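## Task

Pick up the tube on the shelved bench by the door and push it fully down into one of the holes of the tube rack on the shelved bench by the window. The tube must never touch the floor. Afterwards open the gripper and pull the hand away. The robot must not tip over or be left leaning. The tube has to stay seated by itself, with no help from the robot, at the end.

## Robot and tools

ROBOT. A wheeled base that drives forward/back and turns on the spot (it cannot move sideways), with a central column, a tilting head and two six-joint arms (left, right), each ending in a two-finger gripper. Folded at the start it measures 0.73 m long, 0.62 m wide, 1.88 m tall; its front sits 0.40 m ahead of the column. The hands cannot reach the floor (lowest about 0.47 m up).

FRAMES. Base frame: origin on the floor under the column between the drive wheels, x forward, y to the left, z up, metres. left_hand and right_hand are reported in it: the point where the fingers meet (tips go 8 mm further). The hand's z axis is the finger direction, its y axis the opening direction. Odometry frame = base frame at the scene's start; base_odometry counts wheel turns only, so slip shows as travel; heading is in radians, positive left.

TOOLS.
execute_actions: actions is a list with zero or one action. An action may hold base, joints, or both, plus optional speeds; its motions start together. base holds exactly one key: translate_m (metres, -3 to 3, an offset from the current spot, positive forward) or rotate_rad (radians, -3.2 to 3.2, an offset turn, positive counter-clockwise seen from above). joints is a dictionary of absolute targets by name: head_tilt_rad (-0.61 to 1.308, positive tilts down, 0 roughly level); left_joint1_rad..left_joint6_rad and right_joint1_rad..right_joint6_rad in radians (joint1 -2.879 to 2.879, joint2 0 to 3.141, joint3 0 to 3.019, joint4 -1.692 to 1.57, joint5 -1.57 to 1.57, positive swings the hand to the robot's right, joint6 -2.094 to 2.094, positive rolls clockwise seen from behind); left_gripper_m and right_gripper_m are fingertip gaps in metres, 0 to 0.093. speeds can cap translate_m (0.05 to 0.8 m/s) or rotate_rad (0.1 to 1 rad/s); it does not slow arms. A base move needing over 8.667 s is refused, as is any unknown key or out-of-range number (then nothing moves). No action runs past 15 s. A joint you omit may keep pushing toward its previous target. cameras: list of cam_head_left, cam_head_right, cam_left_wrist, cam_right_wrist, nav_camera or all; omitted/null means all, [] means none. An empty actions list just reports.
wait: seconds from 0 to 10; nothing new is commanded; returns the same report.
zoom_image: camera name and region [x0, y0, x1, y1] in pixels of that camera's latest full image, at most 504x504.
finished_scene: scene = number of the current scene; ends it for good and reports success.

ARM GEOMETRY. With joint1 at -1.57 (left) or 1.57 (right) and joints 5, 6 at 0, the arm lies in a forward vertical plane 0.23 m left/right of the column. Let a = j2 - 0.35, b = 1.05 + j2 - j3, c = b - j4 (c = 1.57 means fingers point down). Hand point: ahead = 0.12 + 0.39 sin a + 0.38 cos b + 0.25 cos c; up = 1.46 + 0.39 cos a - 0.38 sin b - 0.25 sin c. Example: j2, j3, j4 = 0.93, 0.78, 0.14 gives about 0.60 m ahead, 1.21 m up. Real hands tend to sit up to ~5 cm lower and nearer the column (up to ~12 cm with a heavy or far load); trust the reported hand position. Reach is about 1 m from the shoulder. Light loads (up to 0.3 kg) are fine out to 0.6 m ahead, 0.65 to 1.6 m up, fingers down.

RESULT LINES. base_status and joint_status describe how each motion of the last accepted action ended: done, off_target (stopped short, may still push), time_out, contact_stop (base only, a wheel stalled), not_followed / 'joint command not followed' (a safety check withheld arm targets; back each moved joint off by at least 0.05 rad, or move the other arm away), limit_stop_at_motor_heat. Joint tolerances for done are about 0.03 to 0.14 rad; tiny changes (under ~0.03 rad, ~0.08 for joints 2 and 3) may not move a joint at all. on_its_own covers what you did not command; its 'held at' is a target. turned_by_wheels vs turned_by_imu: a gap above ~4 % and at least 0.05 rad means a collision or slip and a wrong heading. base_tilt is in degrees (forward/right positive). motor_effort lists the wheel motors only (percent, peak in brackets). wheel_motors_off = 1 means the drive shut the wheels off after about 3 s of hard pushing. Joint torques and Motor temperatures lines follow joint order. Gripping: command a gap smaller than the object; off_target is then expected; an opening staying at least 0.002 m above target means something is held.

CAMERAS. Head cameras sit 1.47 to 1.58 m up and look down by about head_tilt_rad. Wrist cameras look along the fingers, angled 0.62 rad toward the hand's +x; with fingers down and arm ahead they look down and back toward the robot, so things above image centre lie further out or lower. nav_camera is at the base front, 0.23 m up, looking forward. Fingers are 7 cm long; the gripper body is 10 cm wide and 7 cm thick.

AVOID. Never let the tube drop or reach the floor. Do not let the arms collide or press on each other, particularly near the robot's centre line. For gentle contact move about 0.05 rad per call from your last target. After contact_stop back off 0.05 m before turning. A table top 0.30 to 1.20 m up can ride over the base and hit the column; back up 0.05 m if the base leans back (forward tilt drops 0.5 degrees or more). An arm pushing on an obstacle keeps pushing and heats its motors (worst with joint 5 turned far); relieve it by sending its reported positions as targets. At 100 °C an arm goes limp and drops what it holds. Loose objects may be nudged now and then. Before finishing, make sure the tube is fully seated and released and the hand is clear.

Each tool is called after ">>>" in YAML: its name, and indented under it one key for each argument.

## Session

>>> execute_actions:
  actions:
    - {"joints":{"head_tilt_rad":0.3}}

Scene clock: 0.87 s.
Joint torques (N m, as the arm reports them, + toward a larger angle): left_arm=[-0.53 -7.93 -1.89 -1.73  0.   -0.1 ] | right_arm=[-0.08 -7.52 -0.8  -1.11  0.09 -0.05]
Motor temperatures (°C, as the motors report them): left_arm=[23 22 22 23 24 22] | right_arm=[24 22 21 23 22 23]
base_odometry: x=+0.000 y=+0.000 heading=+0.000 (m, m, rad; odometry frame)
turned_by_wheels: +0.000 (rad since the last result)
turned_by_imu: +0.000 (rad since the last result)
base_tilt: forward=+0.6 right=-0.2 (deg)
base_status: not commanded
joint_positions: head_tilt_rad=+0.319 left_joint1_rad=-1.593 left_joint2_rad=+0.907 left_joint3_rad=+0.399 left_joint4_rad=-0.919 left_joint5_rad=+0.043 left_joint6_rad=+0.059 left_gripper_m=+0.094 right_joint1_rad=+1.570 right_joint2_rad=+0.865 right_joint3_rad=+0.383 right_joint4_rad=-1.004 right_joint5_rad=+0.041 right_joint6_rad=+0.077 right_gripper_m=+0.094
joint_status: all done
wheel_motors_off: 0
motor_effort: left_wheel=+3(4) right_wheel=+1(3) (%)
left_hand: x=+0.1413 y=+0.2124 z=+1.2485 quat_wxyz=(+0.436, -0.027, -0.899, +0.039) (m; base frame)
right_hand: x=+0.1292 y=-0.2327 z=+1.2684 quat_wxyz=(+0.461, -0.025, -0.886, +0.036) (m; base frame)
pictures: cam_head_left, cam_head_right, cam_left_wrist, cam_right_wrist, nav_camera
camera_calibration (this result's frames):
cam_head_left: T_world_to_cam=[[0.07195, -0.9974, -0.00414046, 0.0563658], [-0.307933, -0.0182648, -0.951233, 1.47705], [0.948683, 0.0697162, -0.308447, 0.355872], [0, 0, 0, 1]] pos_world=[0.113168, 0.0583871, 1.51502]
cam_head_right: T_world_to_cam=[[0.0785459, -0.996908, -0.00236434, -0.0663326], [-0.297444, -0.0211717, -0.954505, 1.47587], [0.951503, 0.0756756, -0.298187, 0.341923], [0, 0, 0, 1]] pos_world=[0.118859, -0.060756, 1.51053]
Images, in order (width x height): cam_head_left 896x504, cam_head_right 896x504, cam_left_wrist 616x616, cam_right_wrist 616x616, nav_camera 896x504.

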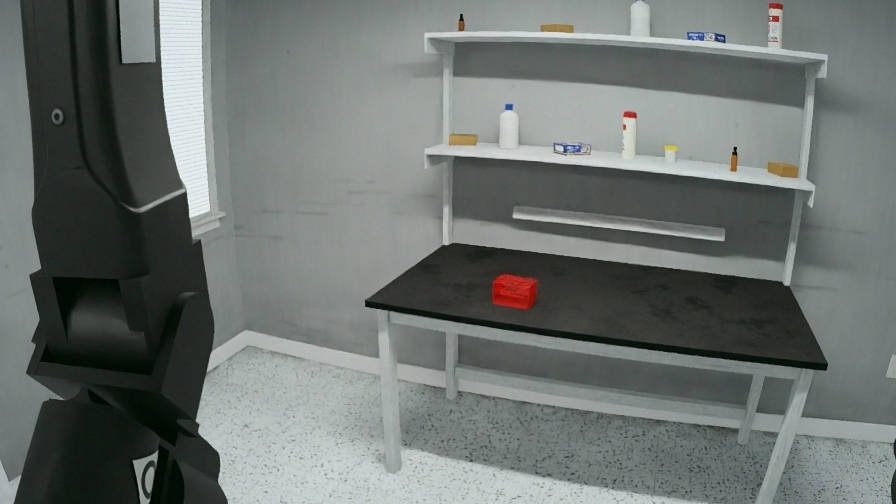

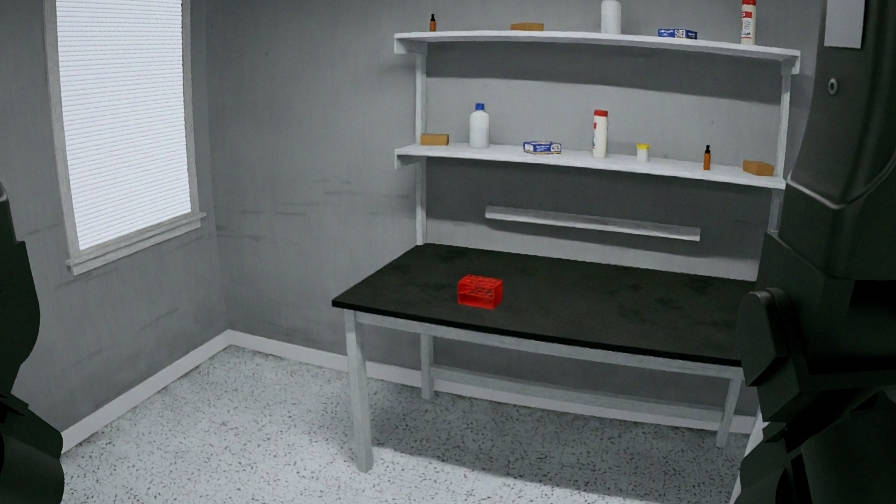

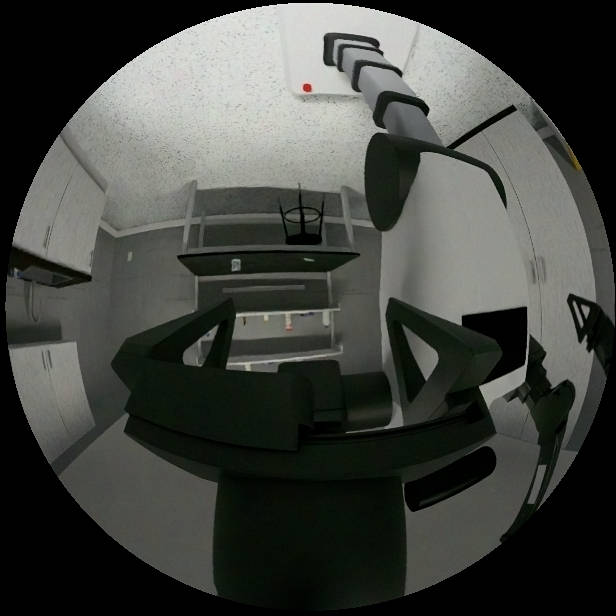

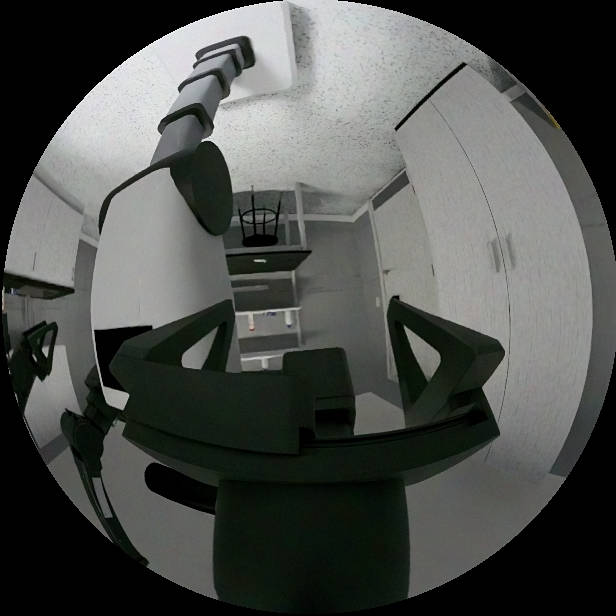

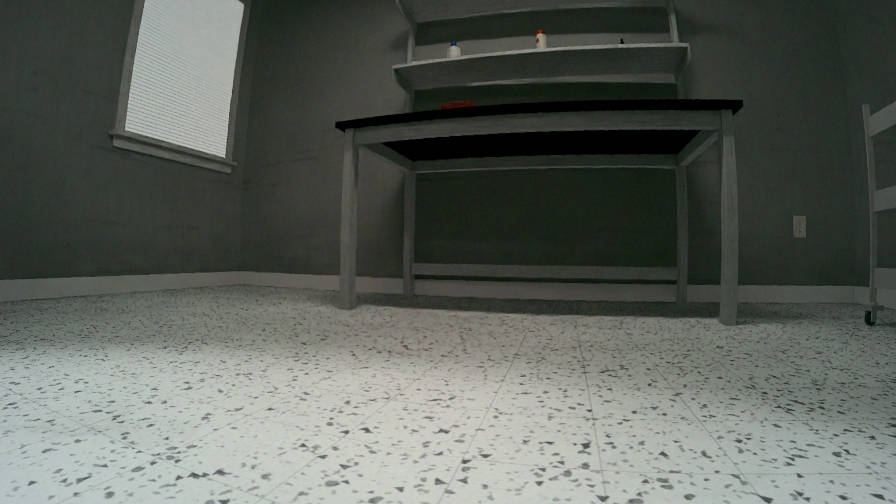

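>>> execute_actions:
  actions:
    - {"base":{"rotate_rad":2.8}}
  cameras: []

>>> execute_actions:
  actions:
    - {"base":{"translate_m":1.2},"joints":{"head_tilt_rad":0.5}}
  cameras: ["cam_head_left","cam_head_right","nav_camera"]

Scene clock: 9.50 s.
Joint torques (N m, as the arm reports them, + toward a larger angle): left_arm=[-0.6  -7.87 -2.03 -1.71  0.   -0.1 ] | right_arm=[-0.15 -7.53 -0.82 -1.09  0.09 -0.05]
Motor temperatures (°C, as the motors report them): left_arm=[23 22 22 23 24 22] | right_arm=[24 22 21 23 22 23]
base_odometry: x=+0.000 y=+0.000 heading=+2.799 (m, m, rad; odometry frame)
turned_by_wheels: +2.799 (rad since the last result)
turned_by_imu: +2.795 (rad since the last result)
base_tilt: forward=+0.6 right=-0.1 (deg)
base_status: done
joint_positions: head_tilt_rad=+0.319 left_joint1_rad=-1.593 left_joint2_rad=+0.907 left_joint3_rad=+0.399 left_joint4_rad=-0.919 left_joint5_rad=+0.043 left_joint6_rad=+0.059 left_gripper_m=+0.094 right_joint1_rad=+1.570 right_joint2_rad=+0.865 right_joint3_rad=+0.383 right_joint4_rad=-1.004 right_joint5_rad=+0.041 right_joint6_rad=+0.077 right_gripper_m=+0.094
joint_status: not commanded
wheel_motors_off: 0
motor_effort: left_wheel=-4(45) right_wheel=+5(36) (%)
left_hand: x=+0.1413 y=+0.2124 z=+1.2485 quat_wxyz=(+0.436, -0.027, -0.899, +0.039) (m; base frame)
right_hand: x=+0.1292 y=-0.2327 z=+1.2684 quat_wxyz=(+0.461, -0.025, -0.886, +0.036) (m; base frame)
pictures: none
No camera images: the call's "cameras" was empty. Leave "cameras" out to get every camera's image.

Scene clock: 12.87 s.
Joint torques (N m, as the arm reports them, + toward a larger angle): left_arm=[-0.7  -7.85 -1.96 -1.7   0.   -0.09] | right_arm=[-0.13 -7.57 -0.82 -1.08  0.09 -0.05]
Motor temperatures (°C, as the motors report them): left_arm=[23 22 22 23 24 22] | right_arm=[24 22 21 23 22 23]
base_odometry: x=-1.130 y=+0.403 heading=+2.800 (m, m, rad; odometry frame)
turned_by_wheels: +0.001 (rad since the last result)
turned_by_imu: +0.003 (rad since the last result)
base_tilt: forward=+0.5 right=-0.4 (deg)
base_status: done
joint_positions: head_tilt_rad=+0.505 left_joint1_rad=-1.593 left_joint2_rad=+0.906 left_joint3_rad=+0.398 left_joint4_rad=-0.919 left_joint5_rad=+0.043 left_joint6_rad=+0.059 left_gripper_m=+0.094 right_joint1_rad=+1.570 right_joint2_rad=+0.865 right_joint3_rad=+0.385 right_joint4_rad=-1.004 right_joint5_rad=+0.041 right_joint6_rad=+0.077 right_gripper_m=+0.094
joint_status: all done
wheel_motors_off: 0
motor_effort: left_wheel=+1(57) right_wheel=-2(58) (%)
left_hand: x=+0.1412 y=+0.2124 z=+1.2486 quat_wxyz=(+0.436, -0.027, -0.899, +0.039) (m; base frame)
right_hand: x=+0.1298 y=-0.2327 z=+1.2682 quat_wxyz=(+0.461, -0.025, -0.886, +0.036) (m; base frame)
pictures: cam_head_left, cam_head_right, nav_camera
camera_calibration (this result's frames):
cam_head_left: T_world_to_cam=[[0.0699577, -0.9974, -0.0173167, 0.0767567], [-0.477804, -0.0182648, -0.878276, 1.37319], [0.875676, 0.0697162, -0.47784, 0.620387], [0, 0, 0, 1]] pos_world=[0.107488, 0.0583871, 1.50381]
cam_head_right: T_world_to_cam=[[0.0767678, -0.996908, -0.0167853, -0.0440354], [-0.468096, -0.0211717, -0.883424, 1.37494], [0.880337, 0.0756756, -0.468274, 0.607415], [0, 0, 0, 1]] pos_world=[0.112255, -0.060756, 1.49835]
Images, in order (width x height): cam_head_left 896x504, cam_head_right 896x504, nav_camera 896x504.

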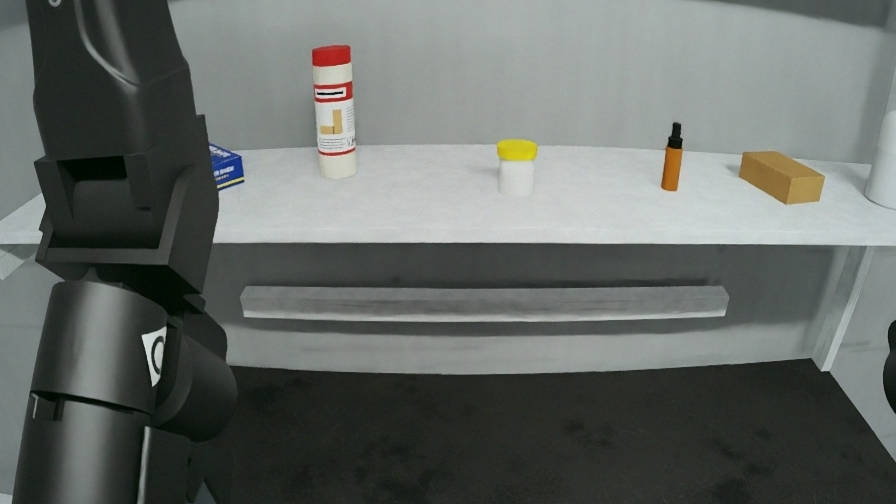

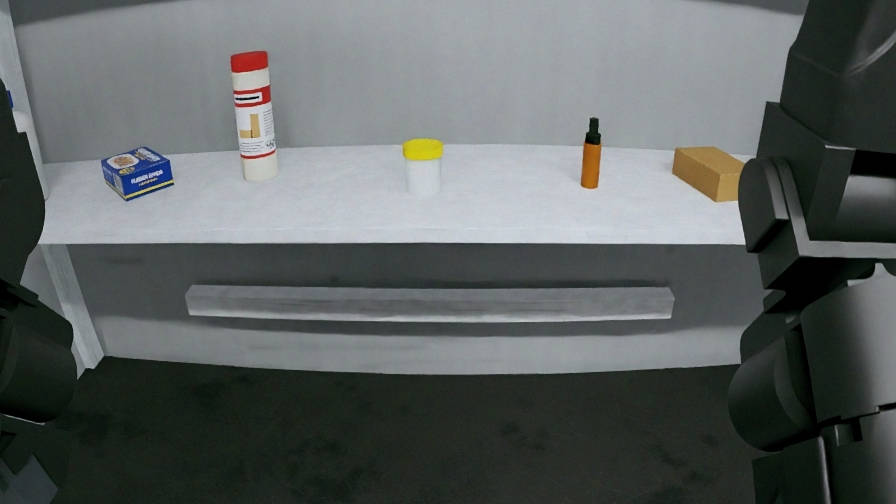

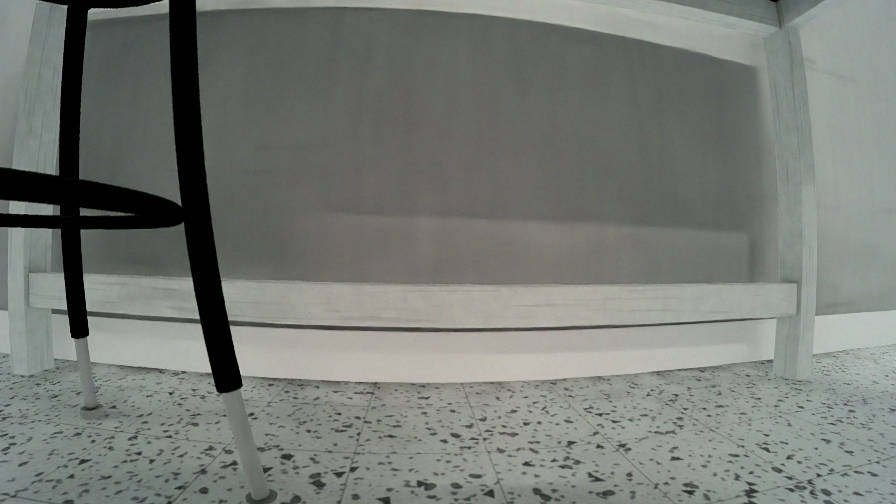

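Too close.

>>> execute_actions:
  actions:
    - {"base":{"translate_m":-0.4},"joints":{"head_tilt_rad":0.9,"right_joint2_rad":1.2,"right_joint3_rad":0.95,"right_joint4_rad":-0.27}}

Scene clock: 17.97 s.
Joint torques (N m, as the arm reports them, + toward a larger angle): left_arm=[-0.57 -7.86 -1.72 -1.71  0.   -0.09] | right_arm=[ -0.34 -15.12   3.1    0.97   0.11  -0.06]
Motor temperatures (°C, as the motors report them): left_arm=[23 22 22 23 24 22] | right_arm=[24 23 21 23 22 23]
base_odometry: x=-0.754 y=+0.268 heading=+2.801 (m, m, rad; odometry frame)
turned_by_wheels: +0.001 (rad since the last result)
turned_by_imu: +0.003 (rad since the last result)
base_tilt: forward=+0.5 right=-0.3 (deg)
base_status: done
joint_positions: head_tilt_rad=+0.902 left_joint1_rad=-1.593 left_joint2_rad=+0.906 left_joint3_rad=+0.395 left_joint4_rad=-0.919 left_joint5_rad=+0.043 left_joint6_rad=+0.059 left_gripper_m=+0.094 right_joint1_rad=+1.570 right_joint2_rad=+1.201 right_joint3_rad=+0.942 right_joint4_rad=-0.279 right_joint5_rad=+0.041 right_joint6_rad=+0.077 right_gripper_m=+0.094
joint_status: all done
wheel_motors_off: 0
motor_effort: left_wheel=+1(59) right_wheel=-2(43) (%)
left_hand: x=+0.1393 y=+0.2124 z=+1.2492 quat_wxyz=(+0.437, -0.026, -0.898, +0.039) (m; base frame)
right_hand: x=+0.5105 y=-0.2330 z=+1.0943 quat_wxyz=(+0.006, -0.039, -0.999, +0.021) (m; base frame)
pictures: cam_head_left, cam_head_right, cam_left_wrist, cam_right_wrist, nav_camera
camera_calibration (this result's frames):
cam_head_left: T_world_to_cam=[[0.0578043, -0.9974, -0.0430419, 0.116981], [-0.780476, -0.0182648, -0.624918, 0.998152], [0.622507, 0.0697162, -0.779503, 1.09761], [0, 0, 0, 1]] pos_world=[0.089004, 0.0583871, 1.48439]
cam_head_right: T_world_to_cam=[[0.0642894, -0.996908, -0.0451875, 0.000327977], [-0.773517, -0.0211717, -0.633422, 1.00521], [0.630506, 0.0756756, -0.772486, 1.08839], [0, 0, 0, 1]] pos_world=[0.0912857, -0.060756, 1.4775]
cam_left_wrist: T_world_to_cam=[[-0.0088388, -0.995982, 0.0891116, 0.100825], [-0.0290349, 0.0893331, 0.995579, -1.2522], [-0.999539, 0.00621237, -0.0297079, 0.302834], [0, 0, 0, 1]] pos_world=[0.267228, 0.210401, 1.24668]
cam_right_wrist: T_world_to_cam=[[-0.0832082, -0.995764, 0.0391294, -0.233563], [-0.807554, 0.0903837, 0.582826, -0.193373], [-0.583894, 0.0168968, -0.811654, 1.30891], [0, 0, 0, 1]] pos_world=[0.588674, -0.237212, 1.18423]
Images, in order (width x height): cam_head_left 896x504, cam_head_right 896x504, cam_left_wrist 616x616, cam_right_wrist 616x616, nav_camera 896x504.

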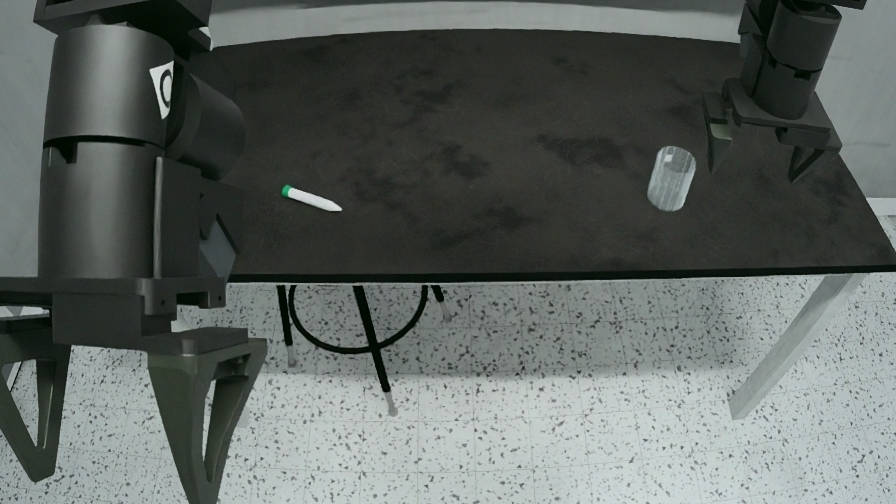

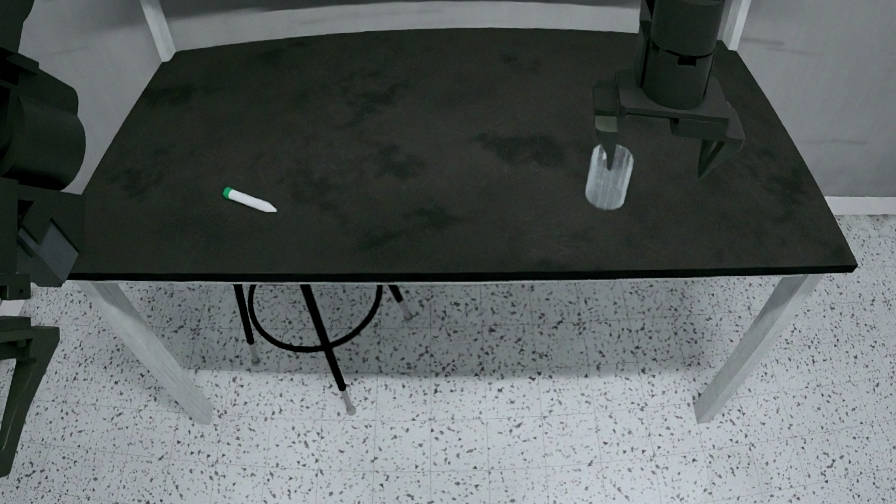

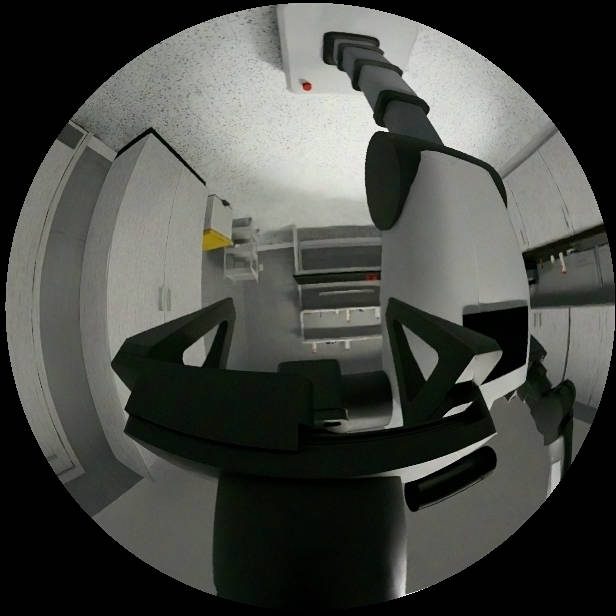

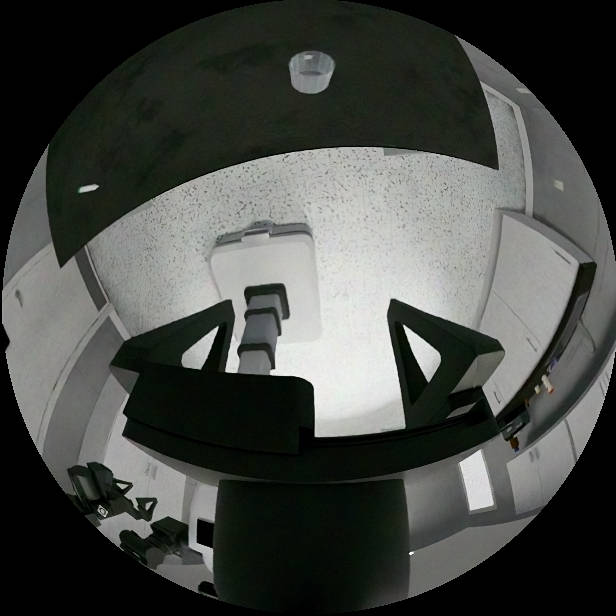

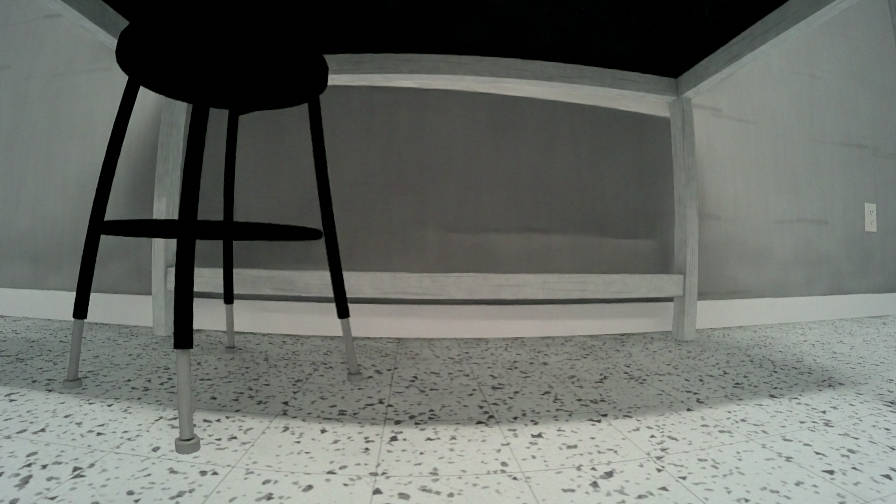

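>>> execute_actions:
  actions:
    - {"base":{"rotate_rad":0.217},"joints":{"right_joint2_rad":0.87,"right_joint3_rad":0.39,"right_joint4_rad":-1.0,"left_joint2_rad":1.8,"left_joint3_rad":1.6,"left_joint4_rad":-0.3,"left_joint5_rad":0,"left_joint6_rad":-0.95,"left_gripper_m":0.06}}
  cameras: []

>>> execute_actions:
  actions:
    - {"base":{"translate_m":0.25},"joints":{"left_joint2_rad":1.92,"left_joint3_rad":1.67,"left_joint4_rad":-0.27}}
  cameras: ["cam_head_left","cam_head_right","cam_left_wrist"]

Scene clock: 26.23 s.
Joint torques (N m, as the arm reports them, + toward a larger angle): left_arm=[ -0.67 -22.57   3.13   0.34  -0.16  -0.17] | right_arm=[-0.13 -6.96 -0.47 -1.5   0.09 -0.05]
Motor temperatures (°C, as the motors report them): left_arm=[23 22 22 23 24 22] | right_arm=[24 23 21 23 22 23]
base_odometry: x=-0.753 y=+0.268 heading=+3.017 (m, m, rad; odometry frame)
turned_by_wheels: +0.215 (rad since the last result)
turned_by_imu: +0.213 (rad since the last result)
base_tilt: forward=+0.6 right=-0.3 (deg)
base_status: done
joint_positions: head_tilt_rad=+0.902 left_joint1_rad=-1.592 left_joint2_rad=+1.800 left_joint3_rad=+1.597 left_joint4_rad=-0.304 left_joint5_rad=+0.002 left_joint6_rad=-0.943 left_gripper_m=+0.060 right_joint1_rad=+1.569 right_joint2_rad=+0.865 right_joint3_rad=+0.388 right_joint4_rad=-0.987 right_joint5_rad=+0.041 right_joint6_rad=+0.077 right_gripper_m=+0.094
joint_status: all done
wheel_motors_off: 0
motor_effort: left_wheel=+0(40) right_wheel=+1(52) (%)
left_hand: x=+0.6305 y=+0.2078 z=+0.8929 quat_wxyz=(-0.003, +0.450, -0.893, +0.013) (m; base frame)
right_hand: x=+0.1339 y=-0.2328 z=+1.2641 quat_wxyz=(+0.452, -0.025, -0.891, +0.036) (m; base frame)
pictures: none
No camera images: the call's "cameras" was empty. Leave "cameras" out to get every camera's image.

Scene clock: 28.07 s.
Joint torques (N m, as the arm reports them, + toward a larger angle): left_arm=[ -0.88 -22.35   2.62   0.41  -0.16  -0.17] | right_arm=[-0.11 -7.14 -0.81 -1.49  0.09 -0.05]
Motor temperatures (°C, as the motors report them): left_arm=[23 23 22 23 24 22] | right_arm=[24 23 21 23 22 23]
base_odometry: x=-1.001 y=+0.299 heading=+3.018 (m, m, rad; odometry frame)
turned_by_wheels: +0.002 (rad since the last result)
turned_by_imu: +0.003 (rad since the last result)
base_tilt: forward=+0.6 right=-0.2 (deg)
base_status: done
joint_positions: head_tilt_rad=+0.902 left_joint1_rad=-1.593 left_joint2_rad=+1.923 left_joint3_rad=+1.665 left_joint4_rad=-0.275 left_joint5_rad=+0.002 left_joint6_rad=-0.944 left_gripper_m=+0.060 right_joint1_rad=+1.569 right_joint2_rad=+0.865 right_joint3_rad=+0.393 right_joint4_rad=-0.987 right_joint5_rad=+0.041 right_joint6_rad=+0.077 right_gripper_m=+0.094
joint_status: all done
wheel_motors_off: 0
motor_effort: left_wheel=+0(58) right_wheel=-1(70) (%)
left_hand: x=+0.6060 y=+0.2061 z=+0.8395 quat_wxyz=(+0.009, +0.449, -0.893, +0.007) (m; base frame)
right_hand: x=+0.1366 y=-0.2328 z=+1.2632 quat_wxyz=(+0.450, -0.026, -0.892, +0.036) (m; base frame)
pictures: cam_head_left, cam_head_right, cam_left_wrist
camera_calibration (this result's frames):
cam_head_left: T_world_to_cam=[[0.0578009, -0.9974, -0.0430464, 0.116988], [-0.780526, -0.0182648, -0.624857, 0.998059], [0.622446, 0.0697162, -0.779552, 1.09769], [0, 0, 0, 1]] pos_world=[0.0889996, 0.0583871, 1.48438]
cam_head_right: T_world_to_cam=[[0.0642859, -0.996908, -0.0451926, 0.000335992], [-0.773567, -0.0211717, -0.63336, 1.00512], [0.630445, 0.0756756, -0.772536, 1.08847], [0, 0, 0, 1]] pos_world=[0.0912808, -0.060756, 1.4775]
cam_left_wrist: T_world_to_cam=[[0.806308, -0.591464, 0.00611076, -0.372478], [-0.470856, -0.635568, 0.611839, -0.0908253], [-0.357997, -0.496208, -0.790958, 1.111], [0, 0, 0, 1]] pos_world=[0.655301, 0.273253, 0.9366]
Images, in order (width x height): cam_head_left 896x504, cam_head_right 896x504, cam_left_wrist 616x616.

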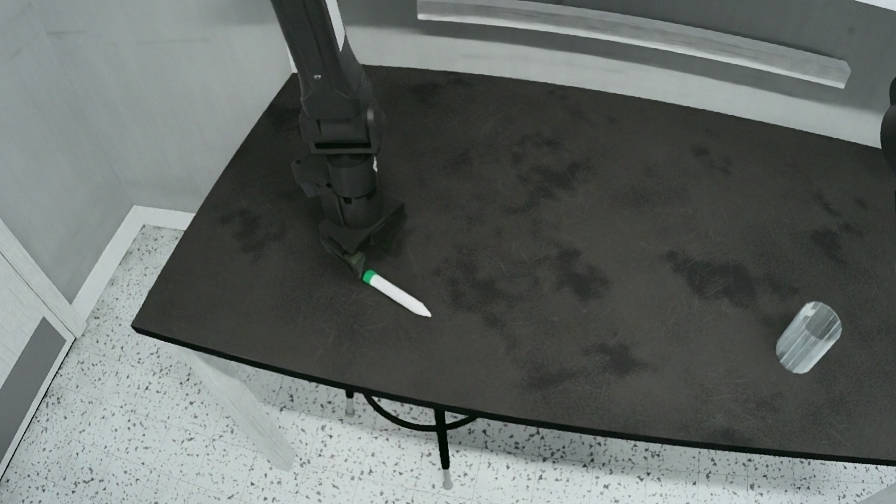

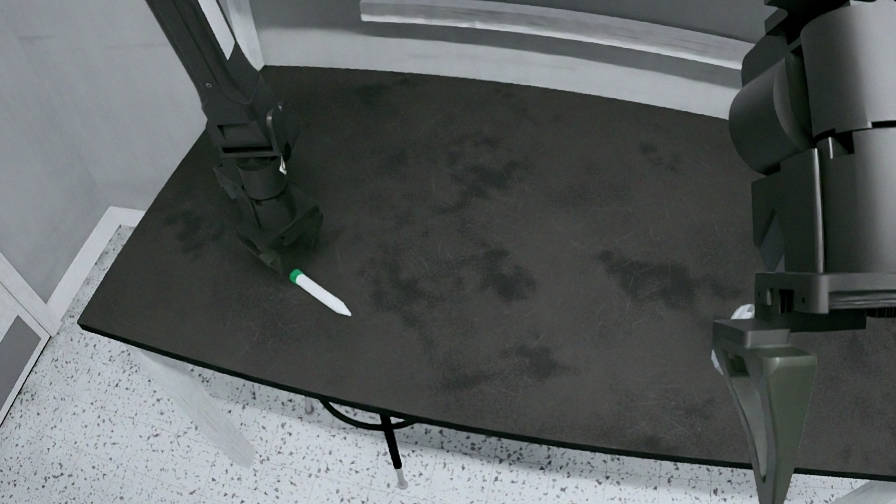

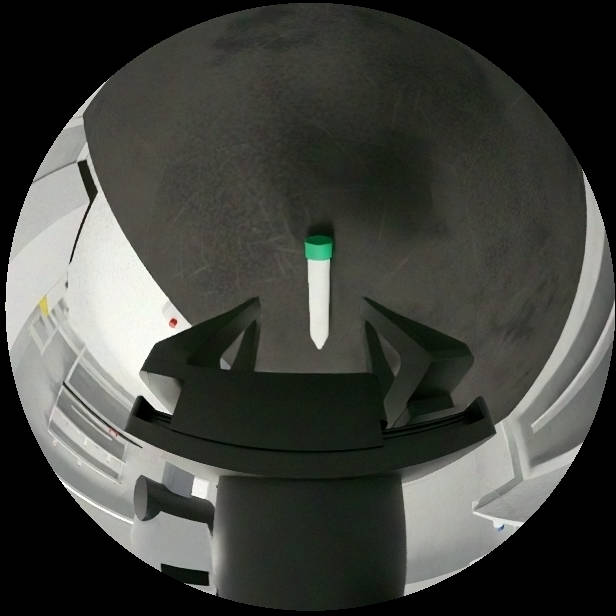

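>>> execute_actions:
  actions:
    - {"joints":{"left_joint2_rad":2.11,"left_joint3_rad":1.88,"left_joint4_rad":-0.29}}
  cameras: ["cam_head_left","cam_left_wrist"]

Scene clock: 31.67 s.
Joint torques (N m, as the arm reports them, + toward a larger angle): left_arm=[ -0.83 -21.29   3.41  -0.1   -0.13  -0.17] | right_arm=[-0.1  -7.11 -0.68 -1.49  0.09 -0.05]
Motor temperatures (°C, as the motors report them): left_arm=[23 24 22 23 24 22] | right_arm=[24 23 21 23 22 23]
base_odometry: x=-1.001 y=+0.299 heading=+3.018 (m, m, rad; odometry frame)
turned_by_wheels: +0.000 (rad since the last result)
turned_by_imu: +0.001 (rad since the last result)
base_tilt: forward=+0.7 right=-0.4 (deg)
base_status: not commanded
joint_positions: head_tilt_rad=+0.902 left_joint1_rad=-1.593 left_joint2_rad=+2.098 left_joint3_rad=+1.871 left_joint4_rad=-0.286 left_joint5_rad=+0.001 left_joint6_rad=-0.944 left_gripper_m=+0.060 right_joint1_rad=+1.569 right_joint2_rad=+0.865 right_joint3_rad=+0.391 right_joint4_rad=-0.987 right_joint5_rad=+0.041 right_joint6_rad=+0.077 right_gripper_m=+0.094
joint_status: all done
wheel_motors_off: 0
motor_effort: left_wheel=+2(6) right_wheel=-2(4) (%)
left_hand: x=+0.6169 y=+0.2049 z=+0.7762 quat_wxyz=(+0.000, +0.450, -0.893, +0.012) (m; base frame)
right_hand: x=+0.1358 y=-0.2328 z=+1.2634 quat_wxyz=(+0.450, -0.026, -0.892, +0.036) (m; base frame)
pictures: cam_head_left, cam_left_wrist
camera_calibration (this result's frames):
cam_head_left: T_world_to_cam=[[0.0578009, -0.9974, -0.0430464, 0.116988], [-0.780526, -0.0182648, -0.624857, 0.998059], [0.622446, 0.0697162, -0.779552, 1.09769], [0, 0, 0, 1]] pos_world=[0.0889996, 0.0583871, 1.48438]
cam_left_wrist: T_world_to_cam=[[0.806466, -0.590819, 0.0233365, -0.395158], [-0.483526, -0.636268, 0.601137, -0.0315192], [-0.340315, -0.496081, -0.798805, 1.05936], [0, 0, 0, 1]] pos_world=[0.663957, 0.272006, 0.87439]
Images, in order (width x height): cam_head_left 896x504, cam_left_wrist 616x616.

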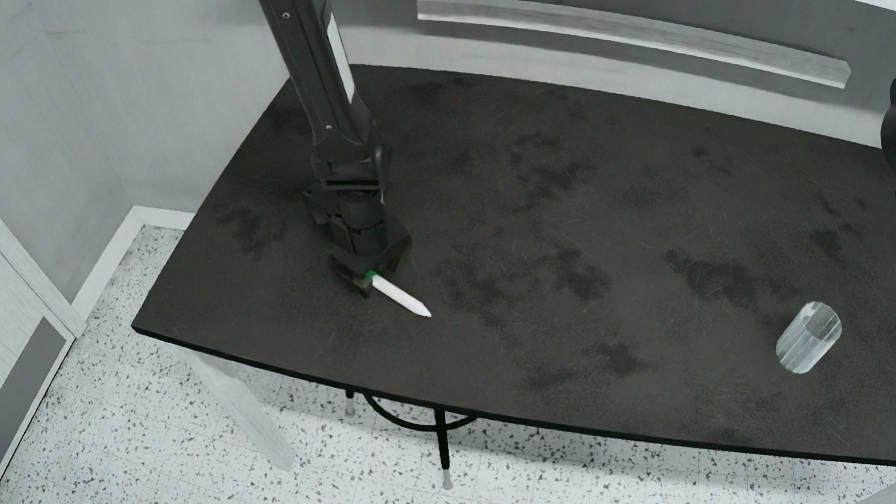

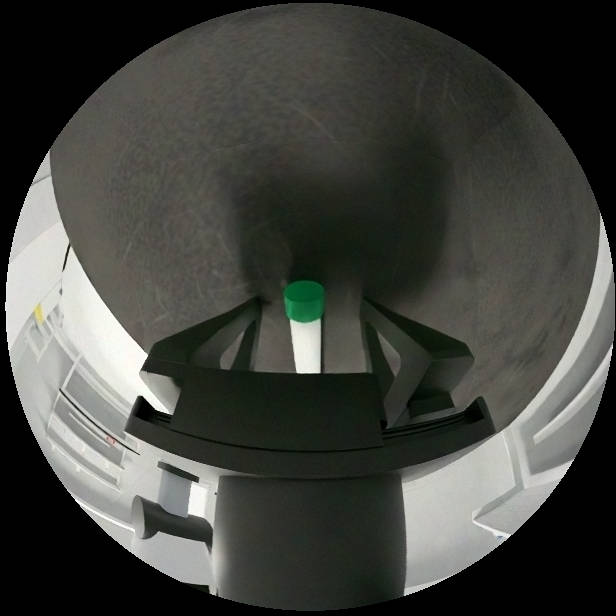

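>>> execute_actions:
  actions:
    - {"joints":{"left_joint2_rad":2.16,"left_joint3_rad":1.91}}
  cameras: ["cam_left_wrist"]

>>> execute_actions:
  actions:
    - {"joints":{"left_gripper_m":0.0}}
  cameras: []

>>> execute_actions:
  actions:
    - {"joints":{"left_joint2_rad":1.5,"left_joint3_rad":1.25,"left_joint6_rad":0}}
  cameras: ["cam_head_left","cam_left_wrist"]

Scene clock: 36.87 s.
Joint torques (N m, as the arm reports them, + toward a larger angle): left_arm=[ -0.8  -16.77   5.51   0.34  -0.13  -0.16] | right_arm=[-0.1  -7.14 -0.76 -1.51  0.09 -0.05]
Motor temperatures (°C, as the motors report them): left_arm=[23 24 22 23 24 22] | right_arm=[24 23 21 23 22 23]
base_odometry: x=-1.001 y=+0.299 heading=+3.018 (m, m, rad; odometry frame)
turned_by_wheels: +0.000 (rad since the last result)
turned_by_imu: +0.001 (rad since the last result)
base_tilt: forward=+0.7 right=-0.2 (deg)
base_status: not commanded
joint_positions: head_tilt_rad=+0.902 left_joint1_rad=-1.593 left_joint2_rad=+2.102 left_joint3_rad=+1.878 left_joint4_rad=-0.295 left_joint5_rad=+0.001 left_joint6_rad=-0.945 left_gripper_m=+0.060 right_joint1_rad=+1.569 right_joint2_rad=+0.865 right_joint3_rad=+0.391 right_joint4_rad=-0.987 right_joint5_rad=+0.041 right_joint6_rad=+0.077 right_gripper_m=+0.094
joint_status: all done
wheel_motors_off: 0
motor_effort: left_wheel=+2(3) right_wheel=-2(2) (%)
left_hand: x=+0.6162 y=+0.2049 z=+0.7749 quat_wxyz=(+0.002, +0.450, -0.893, +0.011) (m; base frame)
right_hand: x=+0.1358 y=-0.2328 z=+1.2634 quat_wxyz=(+0.450, -0.026, -0.892, +0.036) (m; base frame)
pictures: cam_left_wrist
camera_calibration (this result's frames):
cam_left_wrist: T_world_to_cam=[[0.806974, -0.590302, 0.0183639, -0.391155], [-0.479431, -0.636615, 0.604043, -0.0358082], [-0.344877, -0.496251, -0.79674, 1.05936], [0, 0, 0, 1]] pos_world=[0.663834, 0.272013, 0.872849]
Images, in order (width x height): cam_left_wrist 616x616.

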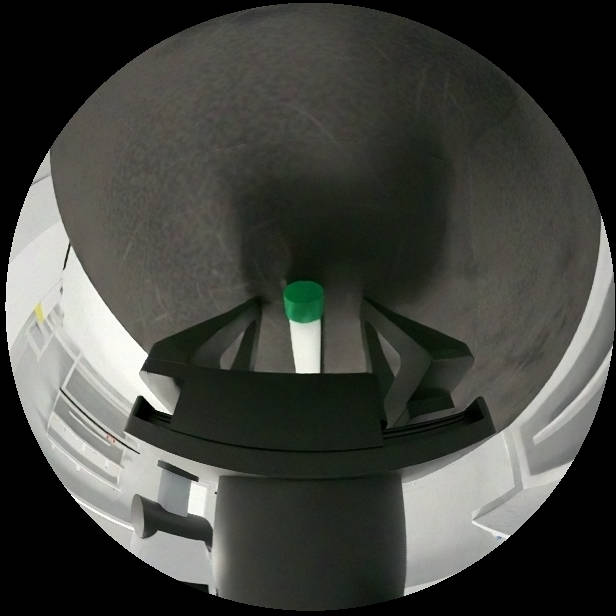

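Scene clock: 37.50 s.
Joint torques (N m, as the arm reports them, + toward a larger angle): left_arm=[ -0.93 -17.15   4.73   0.36  -0.02  -0.16] | right_arm=[-0.07 -7.22 -0.76 -1.49  0.09 -0.05]
Motor temperatures (°C, as the motors report them): left_arm=[23 24 22 23 24 22] | right_arm=[24 23 21 23 22 23]
base_odometry: x=-1.001 y=+0.299 heading=+3.018 (m, m, rad; odometry frame)
turned_by_wheels: +0.000 (rad since the last result)
turned_by_imu: +0.000 (rad since the last result)
base_tilt: forward=+0.6 right=-0.1 (deg)
base_status: not commanded
joint_positions: head_tilt_rad=+0.902 left_joint1_rad=-1.593 left_joint2_rad=+2.104 left_joint3_rad=+1.887 left_joint4_rad=-0.295 left_joint5_rad=-0.002 left_joint6_rad=-0.945 left_gripper_m=+0.019 right_joint1_rad=+1.569 right_joint2_rad=+0.865 right_joint3_rad=+0.391 right_joint4_rad=-0.987 right_joint5_rad=+0.041 right_joint6_rad=+0.077 right_gripper_m=+0.094
joint_status: left_gripper_m off_target (ended at +0.019, target +0.000)
wheel_motors_off: 0
motor_effort: left_wheel=+3(3) right_wheel=-3(1) (%)
left_hand: x=+0.6205 y=+0.2054 z=+0.7750 quat_wxyz=(-0.002, +0.450, -0.893, +0.011) (m; base frame)
right_hand: x=+0.1358 y=-0.2328 z=+1.2634 quat_wxyz=(+0.450, -0.026, -0.892, +0.036) (m; base frame)
pictures: none
No camera images: the call's "cameras" was empty. Leave "cameras" out to get every camera's image.

Scene clock: 39.03 s.
Joint torques (N m, as the arm reports them, + toward a larger angle): left_arm=[ -0.73 -20.53   2.1    0.33   0.04  -0.03] | right_arm=[-0.08 -7.16 -0.7  -1.5   0.09 -0.05]
Motor temperatures (°C, as the motors report them): left_arm=[23 24 22 23 24 22] | right_arm=[24 23 21 23 22 23]
base_odometry: x=-1.001 y=+0.299 heading=+3.018 (m, m, rad; odometry frame)
turned_by_wheels: +0.000 (rad since the last result)
turned_by_imu: +0.001 (rad since the last result)
base_tilt: forward=+0.6 right=-0.2 (deg)
base_status: not commanded
joint_positions: head_tilt_rad=+0.902 left_joint1_rad=-1.593 left_joint2_rad=+1.499 left_joint3_rad=+1.252 left_joint4_rad=-0.293 left_joint5_rad=-0.002 left_joint6_rad=-0.007 left_gripper_m=+0.019 right_joint1_rad=+1.569 right_joint2_rad=+0.865 right_joint3_rad=+0.391 right_joint4_rad=-0.987 right_joint5_rad=+0.041 right_joint6_rad=+0.077 right_gripper_m=+0.094
joint_status: all done
wheel_motors_off: 0
motor_effort: left_wheel=+2(3) right_wheel=-3(3) (%)
left_hand: x=+0.5756 y=+0.2103 z=+0.9993 quat_wxyz=(+0.008, -0.002, -1.000, +0.009) (m; base frame)
right_hand: x=+0.1358 y=-0.2328 z=+1.2634 quat_wxyz=(+0.450, -0.026, -0.892, +0.036) (m; base frame)
pictures: cam_head_left, cam_left_wrist
camera_calibration (this result's frames):
cam_head_left: T_world_to_cam=[[0.0578009, -0.9974, -0.0430464, 0.116988], [-0.780526, -0.0182648, -0.624857, 0.998059], [0.622446, 0.0697162, -0.779552, 1.09769], [0, 0, 0, 1]] pos_world=[0.0889996, 0.0583871, 1.48438]
cam_left_wrist: T_world_to_cam=[[0.00100032, -0.999813, 0.0192895, 0.189751], [-0.795244, 0.0108996, 0.606191, -0.14387], [-0.606289, -0.0159462, -0.795085, 1.27468], [0, 0, 0, 1]] pos_world=[0.658221, 0.21161, 1.09703]
Images, in order (width x height): cam_head_left 896x504, cam_left_wrist 616x616.

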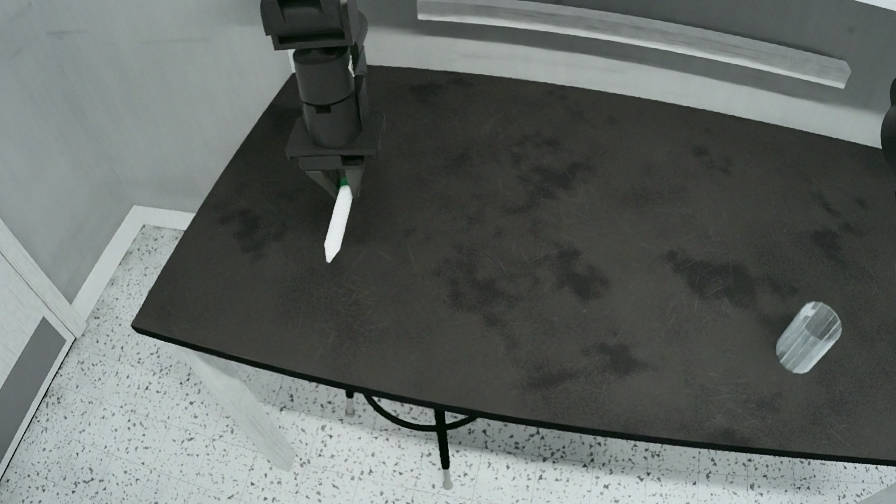

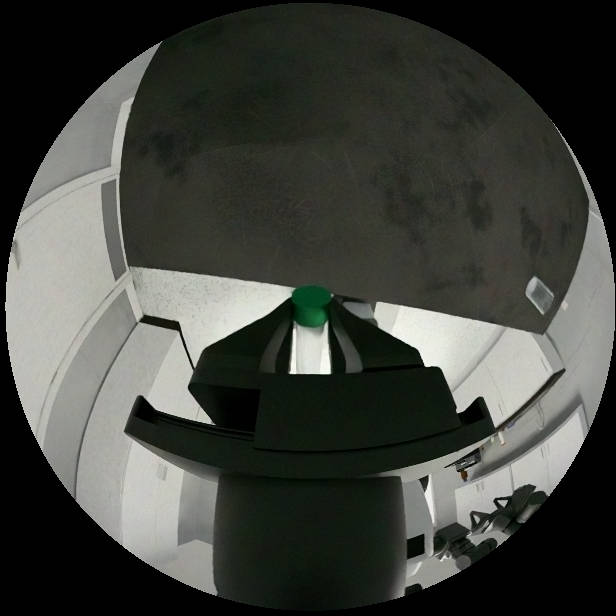

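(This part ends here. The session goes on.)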